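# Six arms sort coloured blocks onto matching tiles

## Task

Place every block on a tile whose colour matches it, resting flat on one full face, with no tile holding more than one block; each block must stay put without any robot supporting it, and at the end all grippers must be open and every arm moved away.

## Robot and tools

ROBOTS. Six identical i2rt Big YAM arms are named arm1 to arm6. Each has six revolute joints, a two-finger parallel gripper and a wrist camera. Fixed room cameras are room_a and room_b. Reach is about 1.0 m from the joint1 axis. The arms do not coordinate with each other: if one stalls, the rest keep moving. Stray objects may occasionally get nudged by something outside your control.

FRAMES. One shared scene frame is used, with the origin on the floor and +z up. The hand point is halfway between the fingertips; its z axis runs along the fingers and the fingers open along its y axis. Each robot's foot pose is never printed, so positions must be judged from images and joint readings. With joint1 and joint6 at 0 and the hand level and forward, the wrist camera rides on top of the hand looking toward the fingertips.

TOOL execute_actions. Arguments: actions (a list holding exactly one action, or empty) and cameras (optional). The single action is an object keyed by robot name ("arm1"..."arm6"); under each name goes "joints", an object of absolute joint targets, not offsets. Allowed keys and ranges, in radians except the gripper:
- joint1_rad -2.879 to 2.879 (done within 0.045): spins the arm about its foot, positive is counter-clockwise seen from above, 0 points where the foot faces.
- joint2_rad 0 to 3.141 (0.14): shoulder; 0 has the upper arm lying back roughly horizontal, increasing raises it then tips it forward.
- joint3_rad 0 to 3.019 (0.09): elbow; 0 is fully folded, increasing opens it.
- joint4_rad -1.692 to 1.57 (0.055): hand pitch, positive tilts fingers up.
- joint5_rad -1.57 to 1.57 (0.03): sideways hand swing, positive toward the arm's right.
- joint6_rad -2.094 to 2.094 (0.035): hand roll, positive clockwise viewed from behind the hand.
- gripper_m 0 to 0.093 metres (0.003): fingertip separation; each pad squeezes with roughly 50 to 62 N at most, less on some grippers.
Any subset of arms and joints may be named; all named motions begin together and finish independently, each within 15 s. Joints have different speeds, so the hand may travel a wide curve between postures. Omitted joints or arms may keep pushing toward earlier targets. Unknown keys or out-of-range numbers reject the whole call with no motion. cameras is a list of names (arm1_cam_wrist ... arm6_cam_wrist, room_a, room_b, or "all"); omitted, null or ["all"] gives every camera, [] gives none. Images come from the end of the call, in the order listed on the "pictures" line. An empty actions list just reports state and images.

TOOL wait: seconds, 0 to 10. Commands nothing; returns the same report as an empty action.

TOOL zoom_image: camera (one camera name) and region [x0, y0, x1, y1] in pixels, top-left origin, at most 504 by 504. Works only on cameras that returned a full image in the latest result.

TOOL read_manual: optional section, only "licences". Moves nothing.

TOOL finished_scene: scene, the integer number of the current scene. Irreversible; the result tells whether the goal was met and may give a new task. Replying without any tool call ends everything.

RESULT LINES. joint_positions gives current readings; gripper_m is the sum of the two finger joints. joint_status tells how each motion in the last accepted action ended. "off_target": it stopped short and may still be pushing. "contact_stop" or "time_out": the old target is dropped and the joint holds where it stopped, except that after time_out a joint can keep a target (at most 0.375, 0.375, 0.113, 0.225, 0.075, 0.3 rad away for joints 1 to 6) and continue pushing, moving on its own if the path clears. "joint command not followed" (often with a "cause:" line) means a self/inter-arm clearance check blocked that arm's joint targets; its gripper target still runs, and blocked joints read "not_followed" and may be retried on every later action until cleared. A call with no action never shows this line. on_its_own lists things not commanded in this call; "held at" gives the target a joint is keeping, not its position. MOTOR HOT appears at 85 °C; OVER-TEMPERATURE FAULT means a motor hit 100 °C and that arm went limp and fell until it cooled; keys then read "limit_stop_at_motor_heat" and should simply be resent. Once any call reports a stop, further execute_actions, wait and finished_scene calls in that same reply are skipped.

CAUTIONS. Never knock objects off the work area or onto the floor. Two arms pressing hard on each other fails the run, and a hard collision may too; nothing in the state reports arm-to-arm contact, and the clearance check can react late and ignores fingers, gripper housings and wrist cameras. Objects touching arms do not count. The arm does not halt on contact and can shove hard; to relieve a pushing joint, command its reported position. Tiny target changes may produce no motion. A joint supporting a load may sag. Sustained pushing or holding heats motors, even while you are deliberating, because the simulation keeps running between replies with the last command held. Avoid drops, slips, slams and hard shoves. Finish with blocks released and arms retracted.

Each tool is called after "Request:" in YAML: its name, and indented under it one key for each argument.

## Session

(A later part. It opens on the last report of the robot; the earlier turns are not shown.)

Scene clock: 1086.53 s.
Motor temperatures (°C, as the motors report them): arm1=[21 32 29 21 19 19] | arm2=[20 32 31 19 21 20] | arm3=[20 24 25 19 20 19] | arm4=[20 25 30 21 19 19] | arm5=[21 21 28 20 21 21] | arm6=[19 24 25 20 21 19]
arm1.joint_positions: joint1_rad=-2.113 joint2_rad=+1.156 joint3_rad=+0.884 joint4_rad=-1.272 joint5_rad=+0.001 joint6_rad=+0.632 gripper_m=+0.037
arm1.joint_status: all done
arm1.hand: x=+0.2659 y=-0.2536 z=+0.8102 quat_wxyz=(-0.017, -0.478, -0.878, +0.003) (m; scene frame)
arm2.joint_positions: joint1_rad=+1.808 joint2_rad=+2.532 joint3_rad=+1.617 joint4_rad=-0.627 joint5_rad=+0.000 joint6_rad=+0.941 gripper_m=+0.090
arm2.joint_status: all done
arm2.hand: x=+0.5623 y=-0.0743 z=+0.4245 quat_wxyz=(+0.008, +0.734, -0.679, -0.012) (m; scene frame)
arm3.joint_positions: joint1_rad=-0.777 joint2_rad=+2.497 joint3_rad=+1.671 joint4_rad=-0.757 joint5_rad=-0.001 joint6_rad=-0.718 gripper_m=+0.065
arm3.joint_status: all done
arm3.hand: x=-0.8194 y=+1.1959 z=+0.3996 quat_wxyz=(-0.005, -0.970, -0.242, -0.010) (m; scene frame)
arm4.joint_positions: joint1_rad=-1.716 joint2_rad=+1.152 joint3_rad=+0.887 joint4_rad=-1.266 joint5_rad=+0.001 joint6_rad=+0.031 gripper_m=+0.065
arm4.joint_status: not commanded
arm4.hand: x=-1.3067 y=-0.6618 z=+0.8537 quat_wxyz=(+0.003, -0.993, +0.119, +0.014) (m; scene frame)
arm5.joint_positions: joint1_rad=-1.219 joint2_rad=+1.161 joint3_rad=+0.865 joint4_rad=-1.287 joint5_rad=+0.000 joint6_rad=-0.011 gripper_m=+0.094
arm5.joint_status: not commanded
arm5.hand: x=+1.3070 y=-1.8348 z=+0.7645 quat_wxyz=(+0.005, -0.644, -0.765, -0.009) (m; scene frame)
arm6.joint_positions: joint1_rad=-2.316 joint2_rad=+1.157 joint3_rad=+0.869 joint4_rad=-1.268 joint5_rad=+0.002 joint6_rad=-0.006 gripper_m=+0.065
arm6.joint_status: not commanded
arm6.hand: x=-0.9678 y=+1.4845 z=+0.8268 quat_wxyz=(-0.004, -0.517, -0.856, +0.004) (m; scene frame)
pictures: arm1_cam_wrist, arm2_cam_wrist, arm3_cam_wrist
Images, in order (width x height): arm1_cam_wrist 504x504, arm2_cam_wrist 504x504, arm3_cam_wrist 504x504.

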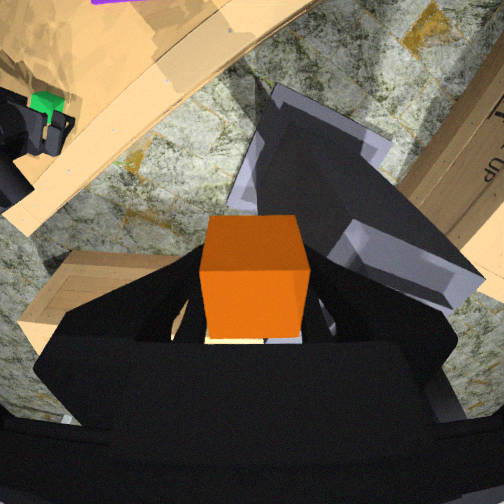

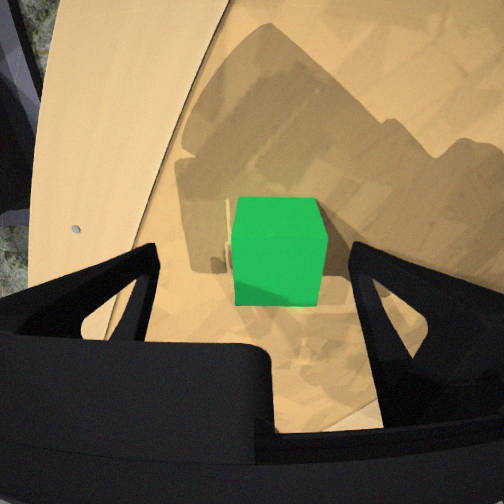

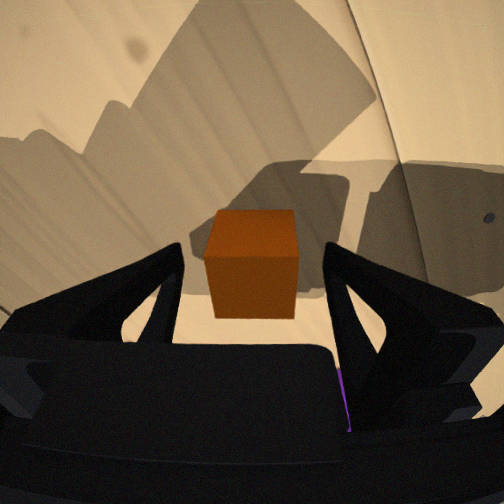

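Request:
execute_actions:
  actions:
    - {"arm1": {"joints": {"joint1_rad": 1.94}}, "arm2": {"joints": {"joint1_rad": 1.783, "joint2_rad": 2.562, "gripper_m": 0.07}}, "arm3": {"joints": {"gripper_m": 0.022}}}
  cameras: ["arm1_cam_wrist", "arm2_cam_wrist", "arm3_cam_wrist", "room_b"]

Scene clock: 1102.53 s.
Motor temperatures (°C, as the motors report them): arm1=[21 30 30 21 19 19] | arm2=[20 32 31 19 21 20] | arm3=[20 24 25 19 20 19] | arm4=[20 25 30 21 19 19] | arm5=[21 21 28 20 21 21] | arm6=[19 24 25 20 21 19]
arm1.joint_positions: joint1_rad=+1.938 joint2_rad=+1.156 joint3_rad=+0.884 joint4_rad=-1.272 joint5_rad=+0.000 joint6_rad=+0.631 gripper_m=+0.037
arm1.joint_status: all done
arm1.hand: x=-0.2808 y=-0.3026 z=+0.8091 quat_wxyz=(+0.013, +0.999, -0.043, -0.009) (m; scene frame)
arm2.joint_positions: joint1_rad=+1.793 joint2_rad=+2.539 joint3_rad=+1.617 joint4_rad=-0.627 joint5_rad=+0.000 joint6_rad=+0.941 gripper_m=+0.070
arm2.joint_status: all done
arm2.hand: x=+0.5694 y=-0.0681 z=+0.4204 quat_wxyz=(+0.007, +0.729, -0.684, -0.009) (m; scene frame)
arm3.joint_positions: joint1_rad=-0.777 joint2_rad=+2.497 joint3_rad=+1.671 joint4_rad=-0.757 joint5_rad=-0.001 joint6_rad=-0.718 gripper_m=+0.031
arm3.joint_status: gripper_m off_target (ended at +0.031, target +0.022)
arm3.hand: x=-0.8194 y=+1.1959 z=+0.3996 quat_wxyz=(-0.005, -0.970, -0.242, -0.010) (m; scene frame)
arm4.joint_positions: joint1_rad=-1.716 joint2_rad=+1.152 joint3_rad=+0.887 joint4_rad=-1.266 joint5_rad=+0.001 joint6_rad=+0.031 gripper_m=+0.065
arm4.joint_status: not commanded
arm4.hand: x=-1.3067 y=-0.6618 z=+0.8537 quat_wxyz=(+0.003, -0.993, +0.119, +0.014) (m; scene frame)
arm5.joint_positions: joint1_rad=-1.219 joint2_rad=+1.161 joint3_rad=+0.865 joint4_rad=-1.287 joint5_rad=+0.000 joint6_rad=-0.011 gripper_m=+0.094
arm5.joint_status: not commanded
arm5.hand: x=+1.3070 y=-1.8348 z=+0.7645 quat_wxyz=(+0.005, -0.644, -0.765, -0.009) (m; scene frame)
arm6.joint_positions: joint1_rad=-2.316 joint2_rad=+1.157 joint3_rad=+0.869 joint4_rad=-1.268 joint5_rad=+0.002 joint6_rad=-0.006 gripper_m=+0.065
arm6.joint_status: not commanded
arm6.hand: x=-0.9678 y=+1.4845 z=+0.8268 quat_wxyz=(-0.004, -0.517, -0.856, +0.004) (m; scene frame)
pictures: arm1_cam_wrist, arm2_cam_wrist, arm3_cam_wrist, room_b
Images, in order (width x height): arm1_cam_wrist 504x504, arm2_cam_wrist 504x504, arm3_cam_wrist 504x504, room_b 504x504.

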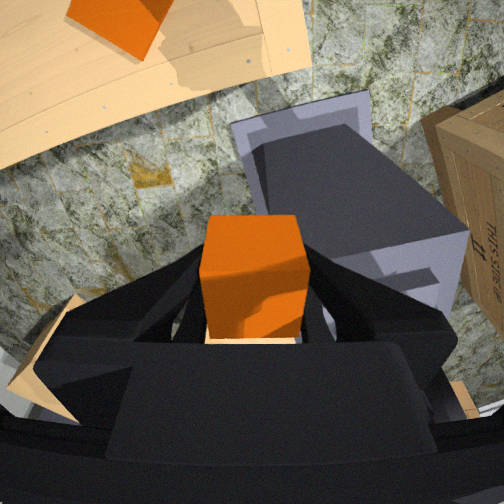

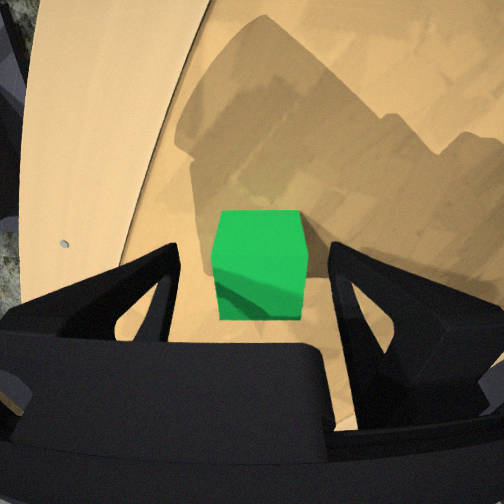

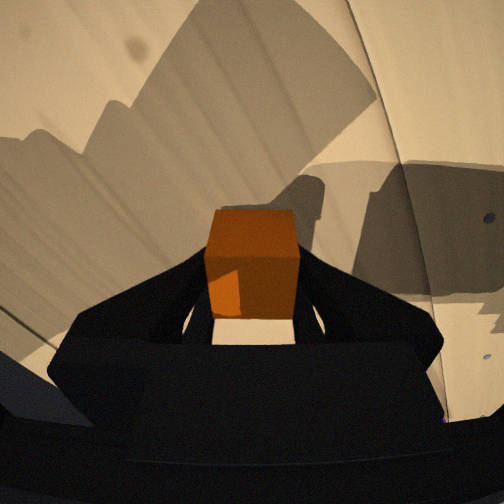

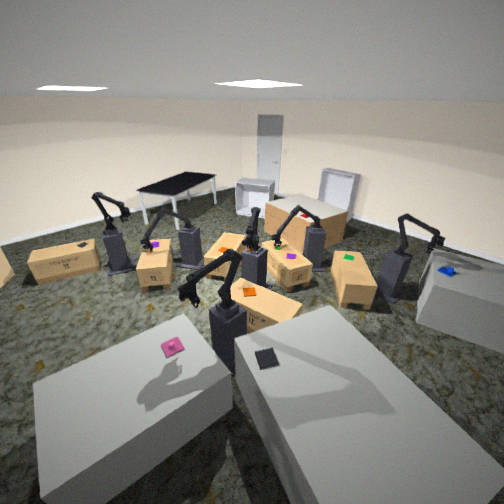

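Request:
execute_actions:
  actions: []

Scene clock: 1119.90 s.
Motor temperatures (°C, as the motors report them): arm1=[21 28 30 21 19 19] | arm2=[20 31 30 19 21 20] | arm3=[20 24 25 19 20 19] | arm4=[20 24 30 21 19 19] | arm5=[21 21 28 20 21 21] | arm6=[19 24 25 20 21 19]
arm1.joint_positions: joint1_rad=+1.938 joint2_rad=+1.156 joint3_rad=+0.884 joint4_rad=-1.272 joint5_rad=+0.000 joint6_rad=+0.631 gripper_m=+0.037
arm1.joint_status: all done
arm1.hand: x=-0.2808 y=-0.3026 z=+0.8091 quat_wxyz=(+0.013, +0.999, -0.043, -0.009) (m; scene frame)
arm2.joint_positions: joint1_rad=+1.793 joint2_rad=+2.539 joint3_rad=+1.617 joint4_rad=-0.627 joint5_rad=+0.000 joint6_rad=+0.941 gripper_m=+0.070
arm2.joint_status: all done
arm2.hand: x=+0.5694 y=-0.0681 z=+0.4204 quat_wxyz=(+0.007, +0.729, -0.684, -0.009) (m; scene frame)
arm3.joint_positions: joint1_rad=-0.777 joint2_rad=+2.497 joint3_rad=+1.671 joint4_rad=-0.757 joint5_rad=-0.001 joint6_rad=-0.718 gripper_m=+0.031
arm3.joint_status: gripper_m off_target (ended at +0.031, target +0.022)
arm3.hand: x=-0.8194 y=+1.1959 z=+0.3996 quat_wxyz=(-0.005, -0.970, -0.242, -0.010) (m; scene frame)
arm4.joint_positions: joint1_rad=-1.716 joint2_rad=+1.152 joint3_rad=+0.887 joint4_rad=-1.266 joint5_rad=+0.001 joint6_rad=+0.031 gripper_m=+0.065
arm4.joint_status: not commanded
arm4.hand: x=-1.3067 y=-0.6618 z=+0.8537 quat_wxyz=(+0.003, -0.993, +0.119, +0.014) (m; scene frame)
arm5.joint_positions: joint1_rad=-1.219 joint2_rad=+1.161 joint3_rad=+0.865 joint4_rad=-1.287 joint5_rad=+0.000 joint6_rad=-0.011 gripper_m=+0.094
arm5.joint_status: not commanded
arm5.hand: x=+1.3070 y=-1.8348 z=+0.7645 quat_wxyz=(+0.005, -0.644, -0.765, -0.009) (m; scene frame)
arm6.joint_positions: joint1_rad=-2.316 joint2_rad=+1.157 joint3_rad=+0.869 joint4_rad=-1.268 joint5_rad=+0.002 joint6_rad=-0.006 gripper_m=+0.065
arm6.joint_status: not commanded
arm6.hand: x=-0.9678 y=+1.4845 z=+0.8268 quat_wxyz=(-0.004, -0.517, -0.856, +0.004) (m; scene frame)
pictures: arm1_cam_wrist, arm2_cam_wrist, arm3_cam_wrist, arm4_cam_wrist, arm5_cam_wrist, arm6_cam_wrist, room_a, room_b
Images, in order (width x height): arm1_cam_wrist 504x504, arm2_cam_wrist 504x504, arm3_cam_wrist 504x504, arm4_cam_wrist 504x504, arm5_cam_wrist 504x504, arm6_cam_wrist 504x504, room_a 504x504, room_b 504x504.

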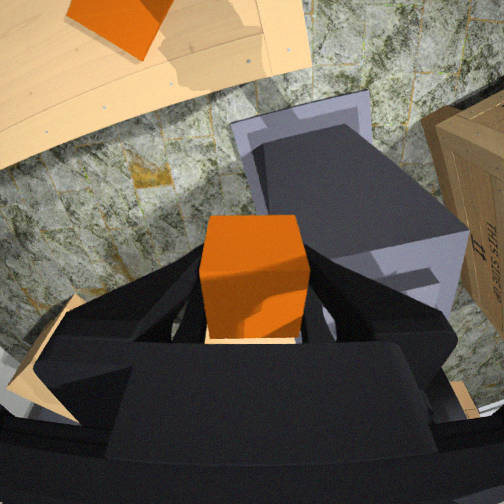

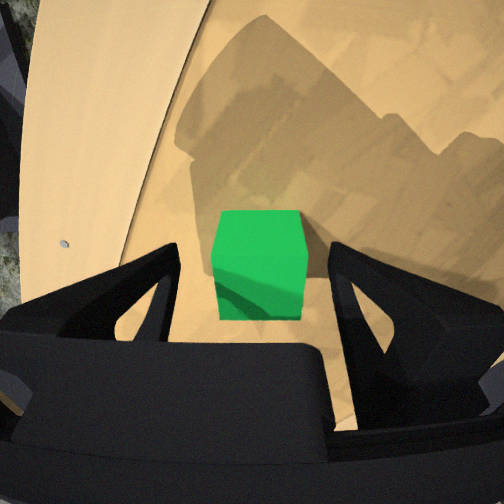

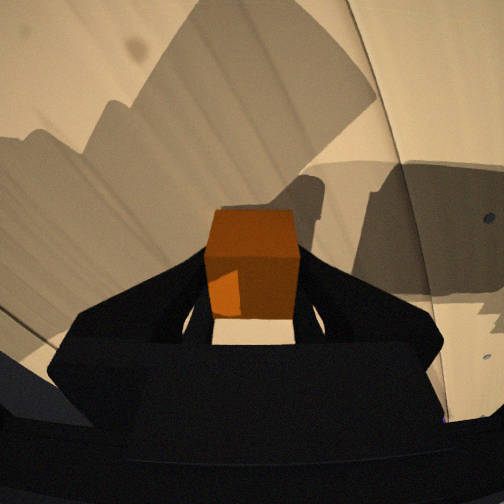

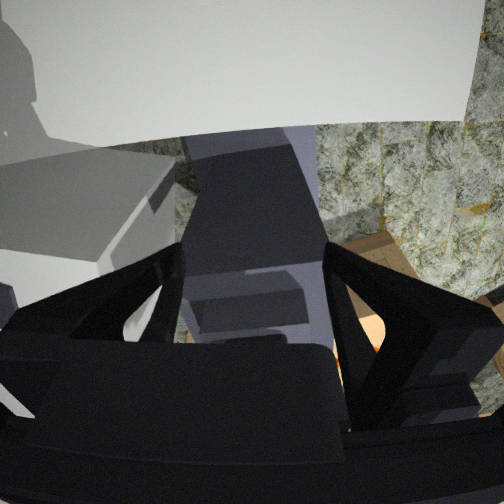

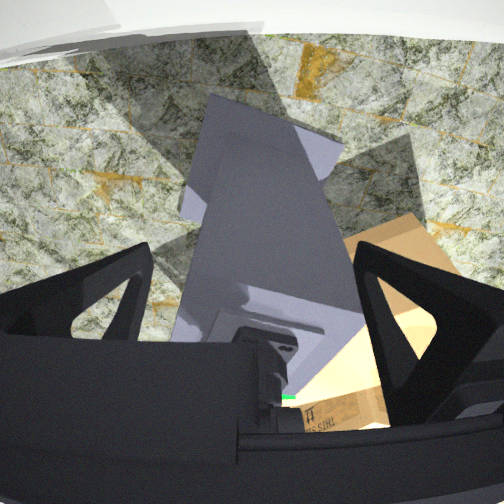

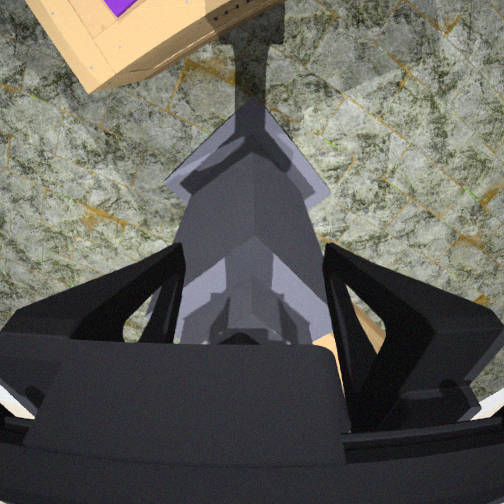

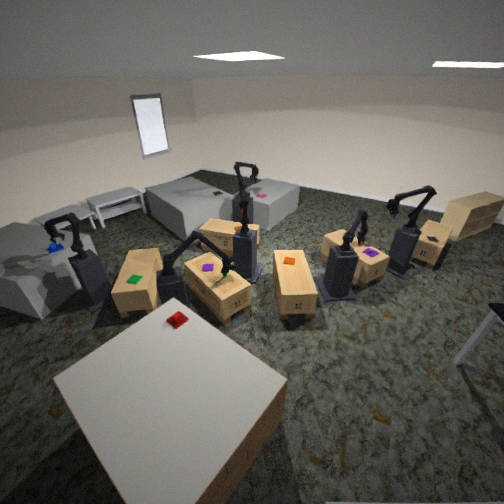

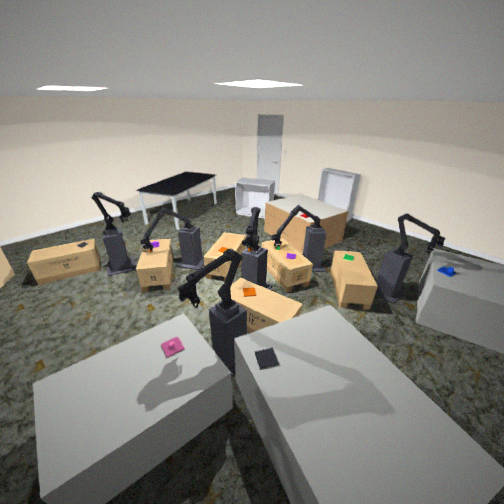

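Request:
execute_actions:
  actions:
    - {"arm1": {"joints": {"joint1_rad": 2.065, "joint2_rad": 2.14, "joint3_rad": 1.30, "joint4_rad": -0.69}}, "arm2": {"joints": {"gripper_m": 0.028}}, "arm3": {"joints": {"joint2_rad": 2.25, "joint4_rad": -0.985}}}
  cameras: ["arm1_cam_wrist", "arm2_cam_wrist", "arm3_cam_wrist"]

Scene clock: 1152.20 s.
Motor temperatures (°C, as the motors report them): arm1=[21 28 30 21 19 19] | arm2=[20 31 30 19 21 20] | arm3=[20 25 25 19 20 19] | arm4=[20 24 30 21 19 19] | arm5=[21 21 28 20 21 21] | arm6=[19 24 25 20 21 19]
arm1.joint_positions: joint1_rad=+2.068 joint2_rad=+2.149 joint3_rad=+1.285 joint4_rad=-0.700 joint5_rad=+0.000 joint6_rad=+0.631 gripper_m=+0.037
arm1.joint_status: all done
arm1.hand: x=-0.4368 y=-0.4819 z=+0.5291 quat_wxyz=(+0.008, +1.000, +0.022, -0.002) (m; scene frame)
arm2.joint_positions: joint1_rad=+1.793 joint2_rad=+2.539 joint3_rad=+1.617 joint4_rad=-0.627 joint5_rad=+0.000 joint6_rad=+0.942 gripper_m=+0.038
arm2.joint_status: gripper_m off_target (ended at +0.038, target +0.028)
arm2.hand: x=+0.5694 y=-0.0681 z=+0.4204 quat_wxyz=(+0.007, +0.729, -0.684, -0.009) (m; scene frame)
arm3.joint_positions: joint1_rad=-0.777 joint2_rad=+2.251 joint3_rad=+1.672 joint4_rad=-0.978 joint5_rad=-0.001 joint6_rad=-0.718 gripper_m=+0.031
arm3.joint_status: all done
arm3.hand: x=-0.8350 y=+1.1992 z=+0.5492 quat_wxyz=(+0.001, -0.970, -0.242, +0.001) (m; scene frame)
arm4.joint_positions: joint1_rad=-1.716 joint2_rad=+1.152 joint3_rad=+0.887 joint4_rad=-1.266 joint5_rad=+0.001 joint6_rad=+0.031 gripper_m=+0.065
arm4.joint_status: not commanded
arm4.hand: x=-1.3067 y=-0.6618 z=+0.8537 quat_wxyz=(+0.003, -0.993, +0.119, +0.014) (m; scene frame)
arm5.joint_positions: joint1_rad=-1.219 joint2_rad=+1.161 joint3_rad=+0.865 joint4_rad=-1.287 joint5_rad=+0.000 joint6_rad=-0.011 gripper_m=+0.094
arm5.joint_status: not commanded
arm5.hand: x=+1.3070 y=-1.8348 z=+0.7645 quat_wxyz=(+0.005, -0.644, -0.765, -0.009) (m; scene frame)
arm6.joint_positions: joint1_rad=-2.316 joint2_rad=+1.157 joint3_rad=+0.869 joint4_rad=-1.268 joint5_rad=+0.002 joint6_rad=-0.006 gripper_m=+0.065
arm6.joint_status: not commanded
arm6.hand: x=-0.9678 y=+1.4845 z=+0.8268 quat_wxyz=(-0.004, -0.517, -0.856, +0.004) (m; scene frame)
pictures: arm1_cam_wrist, arm2_cam_wrist, arm3_cam_wrist
Images, in order (width x height): arm1_cam_wrist 504x504, arm2_cam_wrist 504x504, arm3_cam_wrist 504x504.

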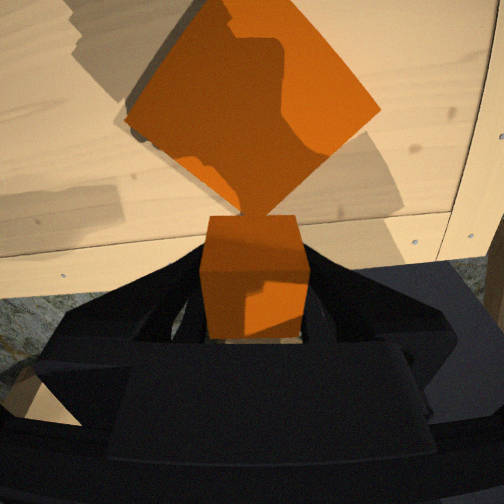

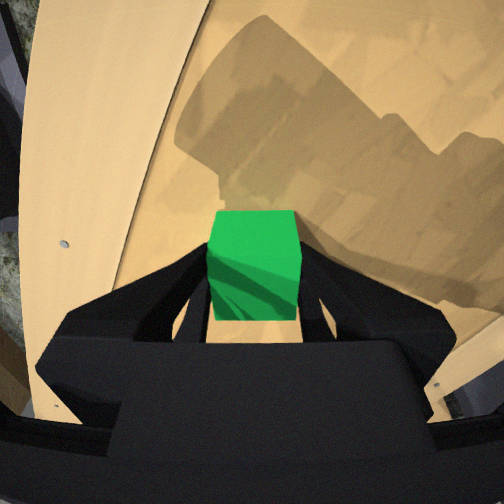

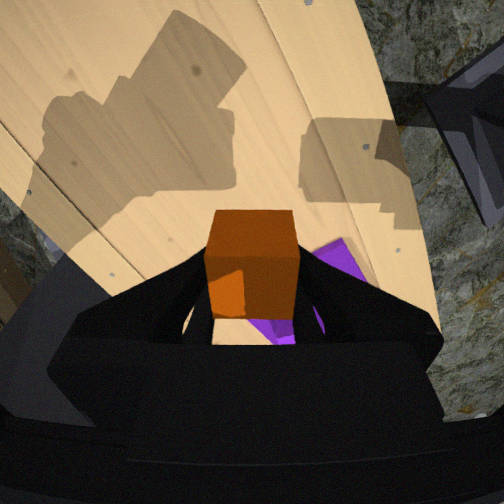

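Request:
execute_actions:
  actions:
    - {"arm1": {"joints": {"joint1_rad": 2.02, "joint2_rad": 2.396, "joint3_rad": 1.478, "joint4_rad": -0.62}}, "arm2": {"joints": {"joint1_rad": 1.2, "joint2_rad": 1.78, "joint3_rad": 1.78, "joint4_rad": -1.54}}, "arm3": {"joints": {"joint1_rad": 1.37}}}
  cameras: ["arm1_cam_wrist", "arm2_cam_wrist", "arm3_cam_wrist"]

Scene clock: 1180.10 s.
Motor temperatures (°C, as the motors report them): arm1=[21 30 29 21 19 19] | arm2=[20 31 30 19 21 20] | arm3=[20 25 25 19 20 19] | arm4=[20 24 30 21 19 19] | arm5=[21 21 28 20 21 21] | arm6=[19 23 25 20 21 19]
arm1.joint_positions: joint1_rad=+2.018 joint2_rad=+2.409 joint3_rad=+1.463 joint4_rad=-0.621 joint5_rad=+0.000 joint6_rad=+0.631 gripper_m=+0.037
arm1.joint_status: all done
arm1.hand: x=-0.4830 y=-0.4837 z=+0.4319 quat_wxyz=(+0.007, +1.000, -0.003, +0.000) (m; scene frame)
arm2.joint_positions: joint1_rad=+1.205 joint2_rad=+1.776 joint3_rad=+1.772 joint4_rad=-1.526 joint5_rad=+0.001 joint6_rad=+0.943 gripper_m=+0.038
arm2.joint_status: all done
arm2.hand: x=+0.8596 y=+0.1199 z=+0.9187 quat_wxyz=(+0.001, +0.499, -0.866, -0.017) (m; scene frame)
arm3.joint_positions: joint1_rad=+1.373 joint2_rad=+2.251 joint3_rad=+1.672 joint4_rad=-0.978 joint5_rad=+0.000 joint6_rad=-0.719 gripper_m=+0.031
arm3.joint_status: all done
arm3.hand: x=+0.0006 y=+0.4565 z=+0.5579 quat_wxyz=(-0.008, -0.249, -0.969, +0.004) (m; scene frame)
arm4.joint_positions: joint1_rad=-1.716 joint2_rad=+1.152 joint3_rad=+0.887 joint4_rad=-1.266 joint5_rad=+0.001 joint6_rad=+0.031 gripper_m=+0.065
arm4.joint_status: not commanded
arm4.hand: x=-1.3067 y=-0.6618 z=+0.8537 quat_wxyz=(+0.003, -0.993, +0.119, +0.014) (m; scene frame)
arm5.joint_positions: joint1_rad=-1.219 joint2_rad=+1.161 joint3_rad=+0.865 joint4_rad=-1.287 joint5_rad=+0.000 joint6_rad=-0.011 gripper_m=+0.094
arm5.joint_status: not commanded
arm5.hand: x=+1.3070 y=-1.8348 z=+0.7645 quat_wxyz=(+0.005, -0.644, -0.765, -0.009) (m; scene frame)
arm6.joint_positions: joint1_rad=-2.316 joint2_rad=+1.157 joint3_rad=+0.869 joint4_rad=-1.268 joint5_rad=+0.002 joint6_rad=-0.006 gripper_m=+0.065
arm6.joint_status: not commanded
arm6.hand: x=-0.9678 y=+1.4845 z=+0.8268 quat_wxyz=(-0.004, -0.517, -0.856, +0.004) (m; scene frame)
pictures: arm1_cam_wrist, arm2_cam_wrist, arm3_cam_wrist
Images, in order (width x height): arm1_cam_wrist 504x504, arm2_cam_wrist 504x504, arm3_cam_wrist 504x504.

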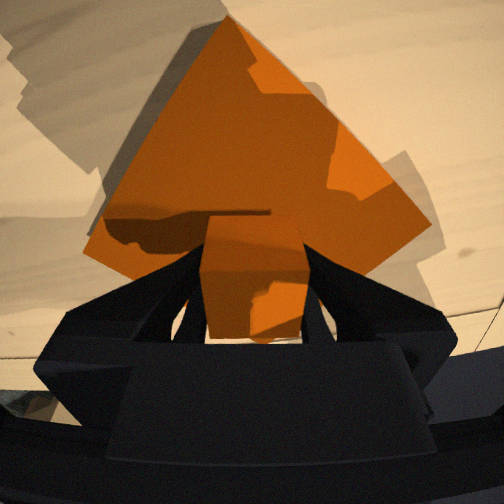

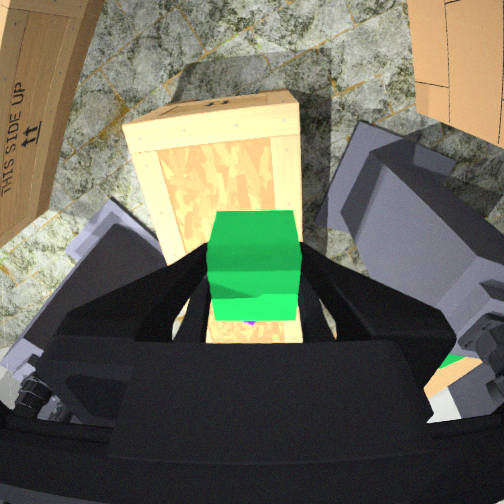

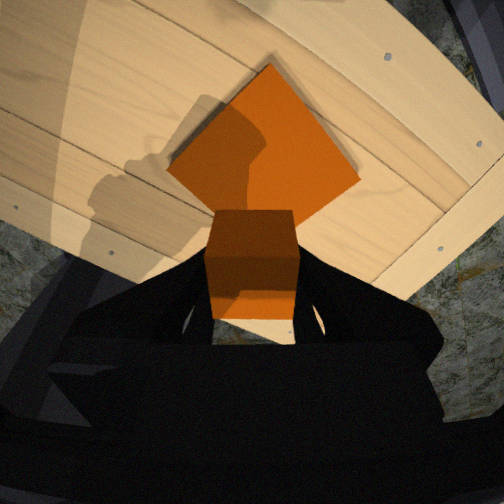

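Request:
execute_actions:
  actions:
    - {"arm1": {"joints": {"joint2_rad": 2.44, "joint4_rad": -0.60}}, "arm2": {"joints": {"joint1_rad": -1.0, "joint6_rad": 0.0}}, "arm3": {"joints": {"joint1_rad": 1.34, "joint2_rad": 2.455, "joint4_rad": -0.77}}}
  cameras: ["arm1_cam_wrist", "arm2_cam_wrist", "arm3_cam_wrist"]

Scene clock: 1204.53 s.
Motor temperatures (°C, as the motors report them): arm1=[21 30 29 21 19 19] | arm2=[20 31 32 19 21 20] | arm3=[20 25 25 19 20 19] | arm4=[20 23 30 21 19 19] | arm5=[21 21 28 20 21 21] | arm6=[19 23 25 20 21 19]
arm1.joint_positions: joint1_rad=+2.018 joint2_rad=+2.426 joint3_rad=+1.463 joint4_rad=-0.610 joint5_rad=+0.000 joint6_rad=+0.631 gripper_m=+0.037
arm1.joint_status: all done
arm1.hand: x=-0.4802 y=-0.4819 z=+0.4226 quat_wxyz=(+0.005, +1.000, -0.003, +0.002) (m; scene frame)
arm2.joint_positions: joint1_rad=-1.008 joint2_rad=+1.782 joint3_rad=+1.772 joint4_rad=-1.526 joint5_rad=+0.000 joint6_rad=+0.009 gripper_m=+0.038
arm2.joint_status: all done
arm2.hand: x=+1.6287 y=-0.5147 z=+0.9180 quat_wxyz=(-0.015, -0.117, -0.993, +0.007) (m; scene frame)
arm3.joint_positions: joint1_rad=+1.342 joint2_rad=+2.472 joint3_rad=+1.669 joint4_rad=-0.777 joint5_rad=+0.001 joint6_rad=-0.720 gripper_m=+0.031
arm3.joint_status: all done
arm3.hand: x=-0.0202 y=+0.4610 z=+0.4227 quat_wxyz=(-0.002, -0.263, -0.965, -0.005) (m; scene frame)
arm4.joint_positions: joint1_rad=-1.716 joint2_rad=+1.152 joint3_rad=+0.887 joint4_rad=-1.266 joint5_rad=+0.001 joint6_rad=+0.031 gripper_m=+0.065
arm4.joint_status: not commanded
arm4.hand: x=-1.3067 y=-0.6618 z=+0.8537 quat_wxyz=(+0.003, -0.993, +0.119, +0.014) (m; scene frame)
arm5.joint_positions: joint1_rad=-1.219 joint2_rad=+1.161 joint3_rad=+0.865 joint4_rad=-1.287 joint5_rad=+0.000 joint6_rad=-0.011 gripper_m=+0.094
arm5.joint_status: not commanded
arm5.hand: x=+1.3070 y=-1.8348 z=+0.7645 quat_wxyz=(+0.005, -0.644, -0.765, -0.009) (m; scene frame)
arm6.joint_positions: joint1_rad=-2.316 joint2_rad=+1.157 joint3_rad=+0.869 joint4_rad=-1.268 joint5_rad=+0.002 joint6_rad=-0.006 gripper_m=+0.065
arm6.joint_status: not commanded
arm6.hand: x=-0.9678 y=+1.4845 z=+0.8268 quat_wxyz=(-0.004, -0.517, -0.856, +0.004) (m; scene frame)
pictures: arm1_cam_wrist, arm2_cam_wrist, arm3_cam_wrist
Images, in order (width x height): arm1_cam_wrist 504x504, arm2_cam_wrist 504x504, arm3_cam_wrist 504x504.

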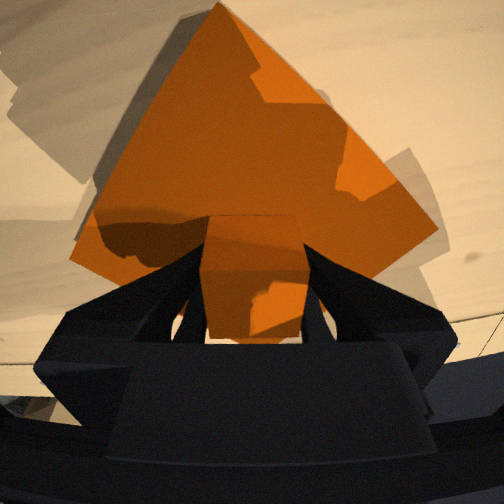

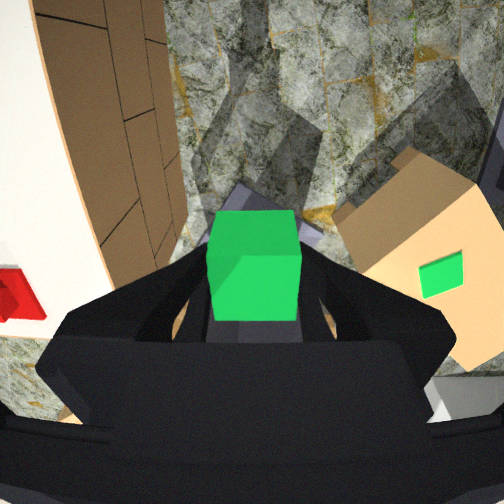

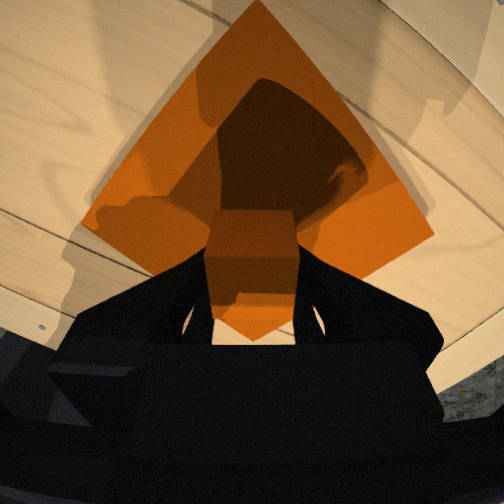

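Request:
execute_actions:
  actions:
    - {"arm1": {"joints": {"gripper_m": 0.065}}, "arm2": {"joints": {"joint1_rad": -2.352, "joint2_rad": 2.405, "joint3_rad": 1.52, "joint4_rad": -0.66}}, "arm3": {"joints": {"joint2_rad": 2.50, "joint4_rad": -0.762}}}
  cameras: ["arm1_cam_wrist", "arm2_cam_wrist", "arm3_cam_wrist"]

Scene clock: 1222.97 s.
Motor temperatures (°C, as the motors report them): arm1=[21 30 29 21 19 19] | arm2=[20 31 32 19 21 20] | arm3=[20 26 25 19 20 19] | arm4=[20 23 30 21 19 19] | arm5=[21 21 28 20 21 21] | arm6=[19 23 25 20 21 19]
arm1.joint_positions: joint1_rad=+2.018 joint2_rad=+2.426 joint3_rad=+1.463 joint4_rad=-0.610 joint5_rad=+0.000 joint6_rad=+0.631 gripper_m=+0.065
arm1.joint_status: all done
arm1.hand: x=-0.4802 y=-0.4819 z=+0.4226 quat_wxyz=(+0.005, +1.000, -0.003, +0.002) (m; scene frame)
arm2.joint_positions: joint1_rad=-2.360 joint2_rad=+2.430 joint3_rad=+1.518 joint4_rad=-0.674 joint5_rad=+0.002 joint6_rad=+0.007 gripper_m=+0.038
arm2.joint_status: all done
arm2.hand: x=+1.0790 y=-0.9768 z=+0.4661 quat_wxyz=(+0.004, -0.712, -0.703, +0.000) (m; scene frame)
arm3.joint_positions: joint1_rad=+1.342 joint2_rad=+2.490 joint3_rad=+1.669 joint4_rad=-0.767 joint5_rad=+0.000 joint6_rad=-0.721 gripper_m=+0.031
arm3.joint_status: all done
arm3.hand: x=-0.0213 y=+0.4648 z=+0.4114 quat_wxyz=(+0.000, -0.263, -0.965, -0.008) (m; scene frame)
arm4.joint_positions: joint1_rad=-1.716 joint2_rad=+1.152 joint3_rad=+0.887 joint4_rad=-1.266 joint5_rad=+0.001 joint6_rad=+0.031 gripper_m=+0.065
arm4.joint_status: not commanded
arm4.hand: x=-1.3067 y=-0.6618 z=+0.8537 quat_wxyz=(+0.003, -0.993, +0.119, +0.014) (m; scene frame)
arm5.joint_positions: joint1_rad=-1.219 joint2_rad=+1.161 joint3_rad=+0.865 joint4_rad=-1.287 joint5_rad=+0.000 joint6_rad=-0.011 gripper_m=+0.094
arm5.joint_status: not commanded
arm5.hand: x=+1.3070 y=-1.8348 z=+0.7645 quat_wxyz=(+0.005, -0.644, -0.765, -0.009) (m; scene frame)
arm6.joint_positions: joint1_rad=-2.316 joint2_rad=+1.157 joint3_rad=+0.869 joint4_rad=-1.268 joint5_rad=+0.002 joint6_rad=-0.006 gripper_m=+0.065
arm6.joint_status: not commanded
arm6.hand: x=-0.9678 y=+1.4845 z=+0.8268 quat_wxyz=(-0.004, -0.517, -0.856, +0.004) (m; scene frame)
pictures: arm1_cam_wrist, arm2_cam_wrist, arm3_cam_wrist
Images, in order (width x height): arm1_cam_wrist 504x504, arm2_cam_wrist 504x504, arm3_cam_wrist 504x504.

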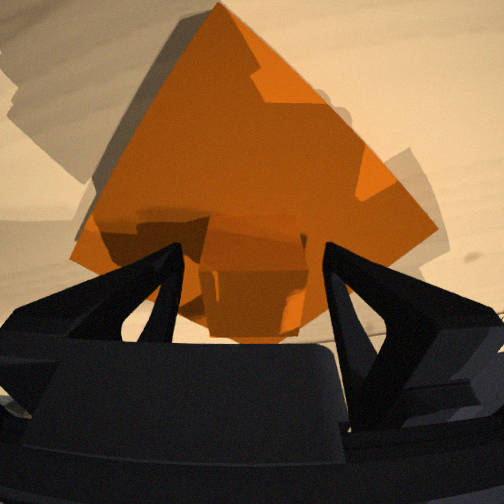

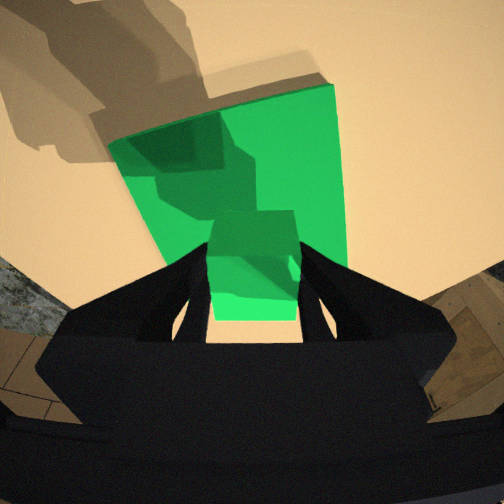

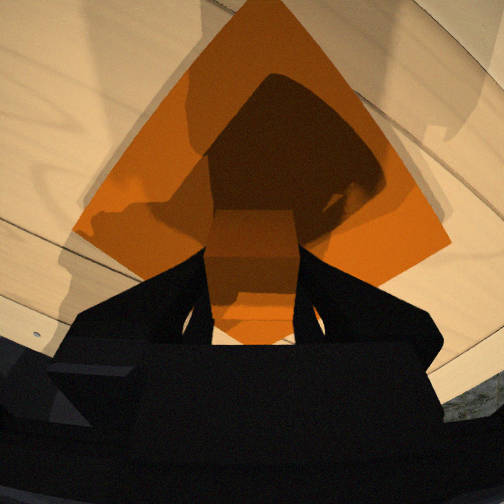

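Request:
execute_actions:
  actions:
    - {"arm1": {"joints": {"joint2_rad": 2.0, "joint4_rad": -1.035}}, "arm2": {"joints": {"joint2_rad": 2.50, "joint4_rad": -0.60}}, "arm3": {"joints": {"gripper_m": 0.06}}}
  cameras: ["arm1_cam_wrist", "arm2_cam_wrist", "arm3_cam_wrist"]

Scene clock: 1234.67 s.
Motor temperatures (°C, as the motors report them): arm1=[21 30 29 21 19 19] | arm2=[20 31 30 19 21 20] | arm3=[20 26 25 19 20 19] | arm4=[20 23 30 21 19 19] | arm5=[21 21 28 20 21 21] | arm6=[19 23 25 20 21 19]
arm1.joint_positions: joint1_rad=+2.018 joint2_rad=+1.999 joint3_rad=+1.468 joint4_rad=-1.026 joint5_rad=+0.000 joint6_rad=+0.631 gripper_m=+0.065
arm1.joint_status: all done
arm1.hand: x=-0.4841 y=-0.4815 z=+0.6623 quat_wxyz=(+0.010, +1.000, -0.003, -0.004) (m; scene frame)
arm2.joint_positions: joint1_rad=-2.359 joint2_rad=+2.491 joint3_rad=+1.518 joint4_rad=-0.612 joint5_rad=+0.001 joint6_rad=+0.007 gripper_m=+0.038
arm2.joint_status: all done
arm2.hand: x=+1.0792 y=-0.9698 z=+0.4318 quat_wxyz=(+0.004, -0.712, -0.703, +0.000) (m; scene frame)
arm3.joint_positions: joint1_rad=+1.342 joint2_rad=+2.492 joint3_rad=+1.669 joint4_rad=-0.767 joint5_rad=+0.000 joint6_rad=-0.721 gripper_m=+0.060
arm3.joint_status: all done
arm3.hand: x=-0.0215 y=+0.4653 z=+0.4105 quat_wxyz=(+0.000, -0.263, -0.965, -0.009) (m; scene frame)
arm4.joint_positions: joint1_rad=-1.716 joint2_rad=+1.152 joint3_rad=+0.887 joint4_rad=-1.266 joint5_rad=+0.001 joint6_rad=+0.031 gripper_m=+0.065
arm4.joint_status: not commanded
arm4.hand: x=-1.3067 y=-0.6618 z=+0.8537 quat_wxyz=(+0.003, -0.993, +0.119, +0.014) (m; scene frame)
arm5.joint_positions: joint1_rad=-1.219 joint2_rad=+1.161 joint3_rad=+0.865 joint4_rad=-1.287 joint5_rad=+0.000 joint6_rad=-0.011 gripper_m=+0.094
arm5.joint_status: not commanded
arm5.hand: x=+1.3070 y=-1.8348 z=+0.7645 quat_wxyz=(+0.005, -0.644, -0.765, -0.009) (m; scene frame)
arm6.joint_positions: joint1_rad=-2.316 joint2_rad=+1.157 joint3_rad=+0.869 joint4_rad=-1.268 joint5_rad=+0.002 joint6_rad=-0.006 gripper_m=+0.065
arm6.joint_status: not commanded
arm6.hand: x=-0.9678 y=+1.4845 z=+0.8268 quat_wxyz=(-0.004, -0.517, -0.856, +0.004) (m; scene frame)
pictures: arm1_cam_wrist, arm2_cam_wrist, arm3_cam_wrist
Images, in order (width x height): arm1_cam_wrist 504x504, arm2_cam_wrist 504x504, arm3_cam_wrist 504x504.

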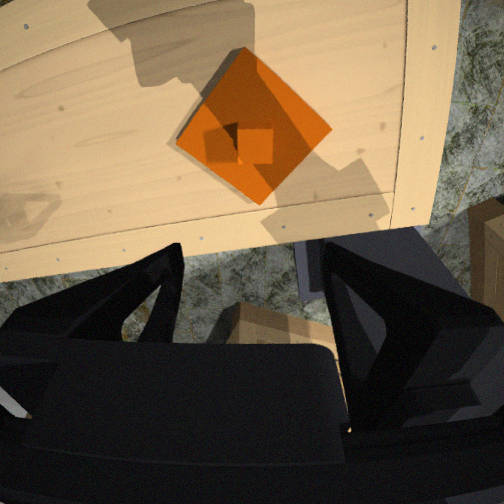

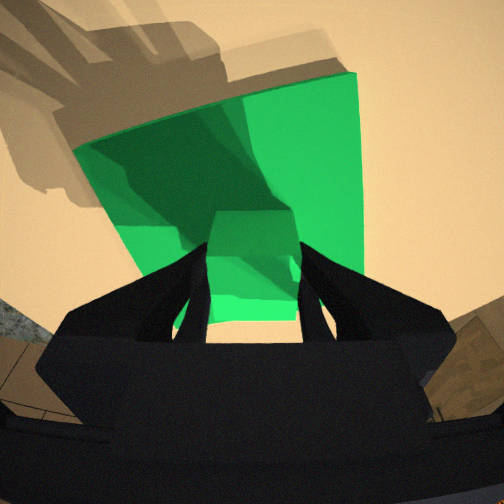

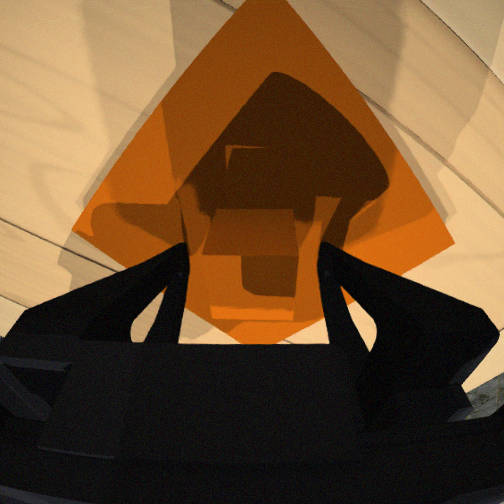

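Request:
execute_actions:
  actions:
    - {"arm2": {"joints": {"gripper_m": 0.065}}, "arm3": {"joints": {"joint2_rad": 2.15, "joint4_rad": -1.10}}}
  cameras: ["arm2_cam_wrist", "arm3_cam_wrist"]

Request:
execute_actions:
  actions:
    - {"arm2": {"joints": {"joint2_rad": 2.15, "joint4_rad": -0.95}}}

Scene clock: 1238.50 s.
Motor temperatures (°C, as the motors report them): arm1=[21 30 29 21 19 19] | arm2=[20 31 30 19 21 20] | arm3=[20 26 25 19 20 19] | arm4=[20 23 30 21 19 19] | arm5=[21 21 28 20 21 21] | arm6=[19 23 25 20 21 19]
arm1.joint_positions: joint1_rad=+2.018 joint2_rad=+1.999 joint3_rad=+1.468 joint4_rad=-1.026 joint5_rad=+0.000 joint6_rad=+0.631 gripper_m=+0.065
arm1.joint_status: not commanded
arm1.hand: x=-0.4841 y=-0.4815 z=+0.6623 quat_wxyz=(+0.010, +1.000, -0.003, -0.004) (m; scene frame)
arm2.joint_positions: joint1_rad=-2.359 joint2_rad=+2.491 joint3_rad=+1.518 joint4_rad=-0.612 joint5_rad=+0.001 joint6_rad=+0.007 gripper_m=+0.065
arm2.joint_status: all done
arm2.hand: x=+1.0792 y=-0.9698 z=+0.4318 quat_wxyz=(+0.004, -0.712, -0.703, +0.000) (m; scene frame)
arm3.joint_positions: joint1_rad=+1.342 joint2_rad=+2.156 joint3_rad=+1.676 joint4_rad=-1.093 joint5_rad=+0.000 joint6_rad=-0.721 gripper_m=+0.060
arm3.joint_status: all done
arm3.hand: x=-0.0216 y=+0.4592 z=+0.6174 quat_wxyz=(-0.004, -0.263, -0.965, -0.002) (m; scene frame)
arm4.joint_positions: joint1_rad=-1.716 joint2_rad=+1.152 joint3_rad=+0.887 joint4_rad=-1.266 joint5_rad=+0.001 joint6_rad=+0.031 gripper_m=+0.065
arm4.joint_status: not commanded
arm4.hand: x=-1.3067 y=-0.6618 z=+0.8537 quat_wxyz=(+0.003, -0.993, +0.119, +0.014) (m; scene frame)
arm5.joint_positions: joint1_rad=-1.219 joint2_rad=+1.161 joint3_rad=+0.865 joint4_rad=-1.287 joint5_rad=+0.000 joint6_rad=-0.011 gripper_m=+0.094
arm5.joint_status: not commanded
arm5.hand: x=+1.3070 y=-1.8348 z=+0.7645 quat_wxyz=(+0.005, -0.644, -0.765, -0.009) (m; scene frame)
arm6.joint_positions: joint1_rad=-2.316 joint2_rad=+1.157 joint3_rad=+0.869 joint4_rad=-1.268 joint5_rad=+0.002 joint6_rad=-0.006 gripper_m=+0.065
arm6.joint_status: not commanded
arm6.hand: x=-0.9678 y=+1.4845 z=+0.8268 quat_wxyz=(-0.004, -0.517, -0.856, +0.004) (m; scene frame)
pictures: arm2_cam_wrist, arm3_cam_wrist
Images, in order (width x height): arm2_cam_wrist 504x504, arm3_cam_wrist 504x504.

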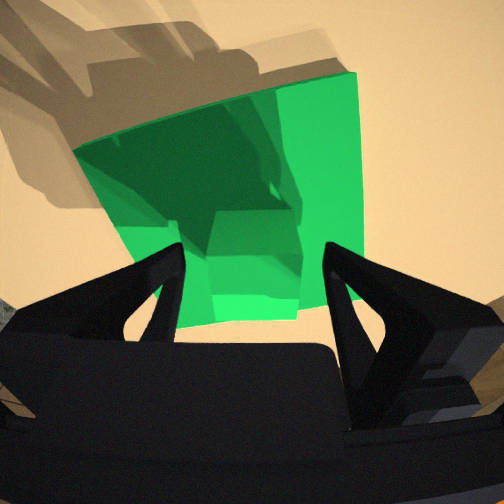

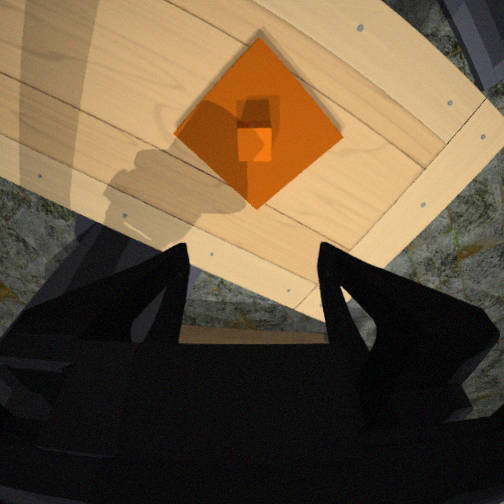

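Scene clock: 1239.77 s.
Motor temperatures (°C, as the motors report them): arm1=[21 30 29 21 19 19] | arm2=[20 32 30 19 21 20] | arm3=[20 26 25 19 20 19] | arm4=[20 23 30 21 19 19] | arm5=[21 21 28 20 21 21] | arm6=[19 23 25 20 21 19]
arm1.joint_positions: joint1_rad=+2.018 joint2_rad=+1.999 joint3_rad=+1.468 joint4_rad=-1.026 joint5_rad=+0.000 joint6_rad=+0.631 gripper_m=+0.065
arm1.joint_status: not commanded
arm1.hand: x=-0.4841 y=-0.4815 z=+0.6623 quat_wxyz=(+0.010, +1.000, -0.003, -0.004) (m; scene frame)
arm2.joint_positions: joint1_rad=-2.359 joint2_rad=+2.132 joint3_rad=+1.505 joint4_rad=-0.937 joint5_rad=+0.001 joint6_rad=+0.007 gripper_m=+0.065
arm2.joint_status: all done
arm2.hand: x=+1.0799 y=-0.9842 z=+0.6328 quat_wxyz=(-0.004, -0.711, -0.703, +0.007) (m; scene frame)
arm3.joint_positions: joint1_rad=+1.342 joint2_rad=+2.156 joint3_rad=+1.676 joint4_rad=-1.093 joint5_rad=+0.000 joint6_rad=-0.721 gripper_m=+0.060
arm3.joint_status: not commanded
arm3.hand: x=-0.0216 y=+0.4592 z=+0.6174 quat_wxyz=(-0.004, -0.263, -0.965, -0.002) (m; scene frame)
arm4.joint_positions: joint1_rad=-1.716 joint2_rad=+1.152 joint3_rad=+0.887 joint4_rad=-1.266 joint5_rad=+0.001 joint6_rad=+0.031 gripper_m=+0.065
arm4.joint_status: not commanded
arm4.hand: x=-1.3067 y=-0.6618 z=+0.8537 quat_wxyz=(+0.003, -0.993, +0.119, +0.014) (m; scene frame)
arm5.joint_positions: joint1_rad=-1.219 joint2_rad=+1.161 joint3_rad=+0.865 joint4_rad=-1.287 joint5_rad=+0.000 joint6_rad=-0.011 gripper_m=+0.094
arm5.joint_status: not commanded
arm5.hand: x=+1.3070 y=-1.8348 z=+0.7645 quat_wxyz=(+0.005, -0.644, -0.765, -0.009) (m; scene frame)
arm6.joint_positions: joint1_rad=-2.316 joint2_rad=+1.157 joint3_rad=+0.869 joint4_rad=-1.268 joint5_rad=+0.002 joint6_rad=-0.006 gripper_m=+0.065
arm6.joint_status: not commanded
arm6.hand: x=-0.9678 y=+1.4845 z=+0.8268 quat_wxyz=(-0.004, -0.517, -0.856, +0.004) (m; scene frame)
pictures: arm1_cam_wrist, arm2_cam_wrist, arm3_cam_wrist, arm4_cam_wrist, arm5_cam_wrist, arm6_cam_wrist, room_a, room_b
Images, in order (width x height): arm1_cam_wrist 504x504, arm2_cam_wrist 504x504, arm3_cam_wrist 504x504, arm4_cam_wrist 504x504, arm5_cam_wrist 504x504, arm6_cam_wrist 504x504, room_a 504x504, room_b 504x504.

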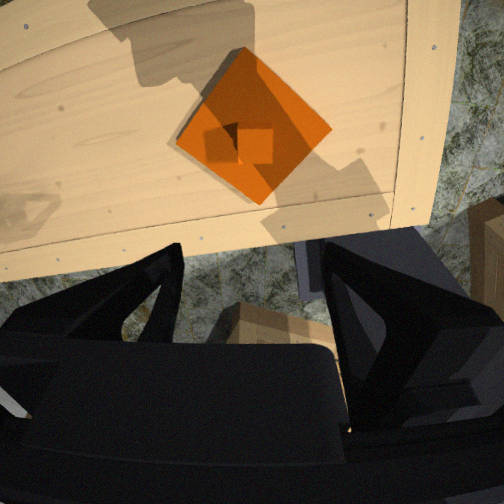

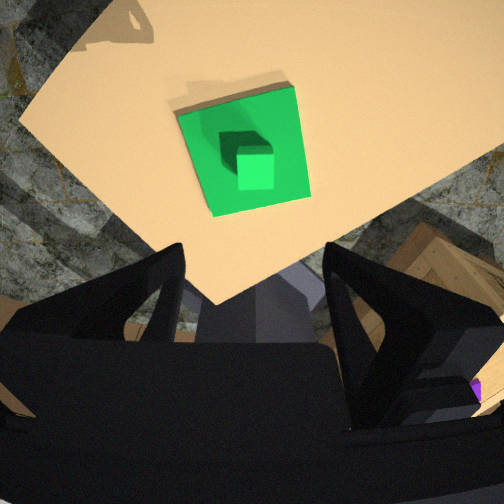

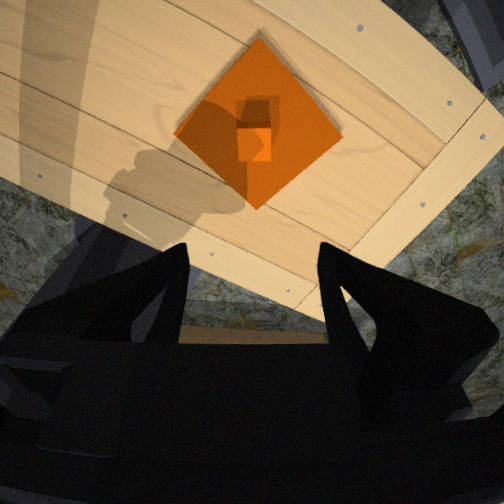

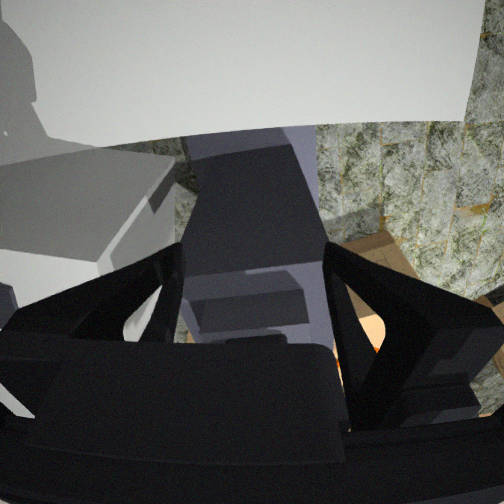

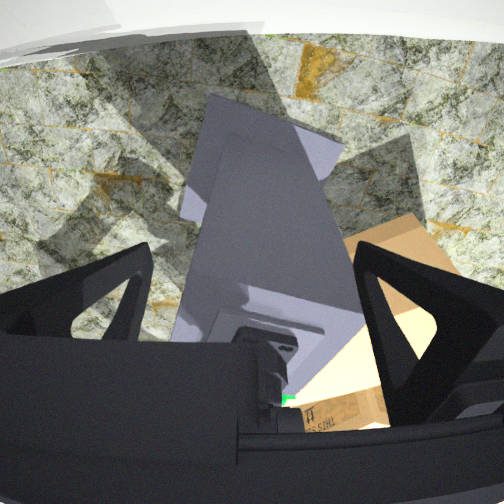

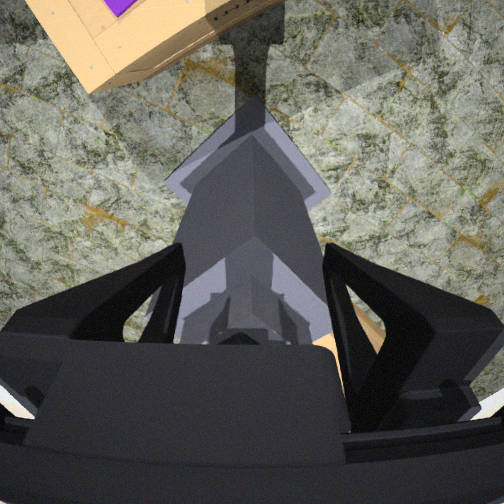

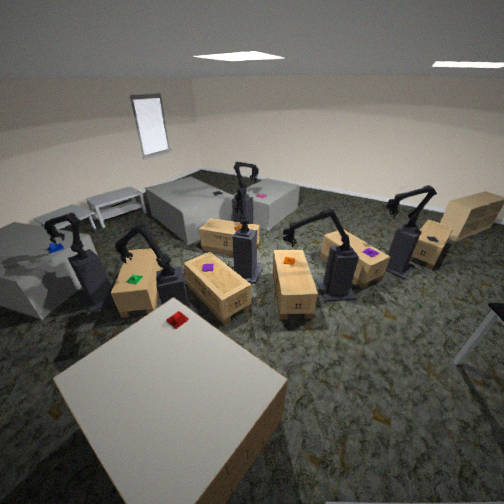

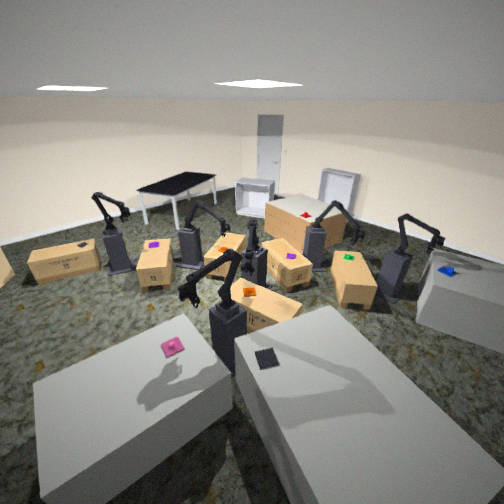

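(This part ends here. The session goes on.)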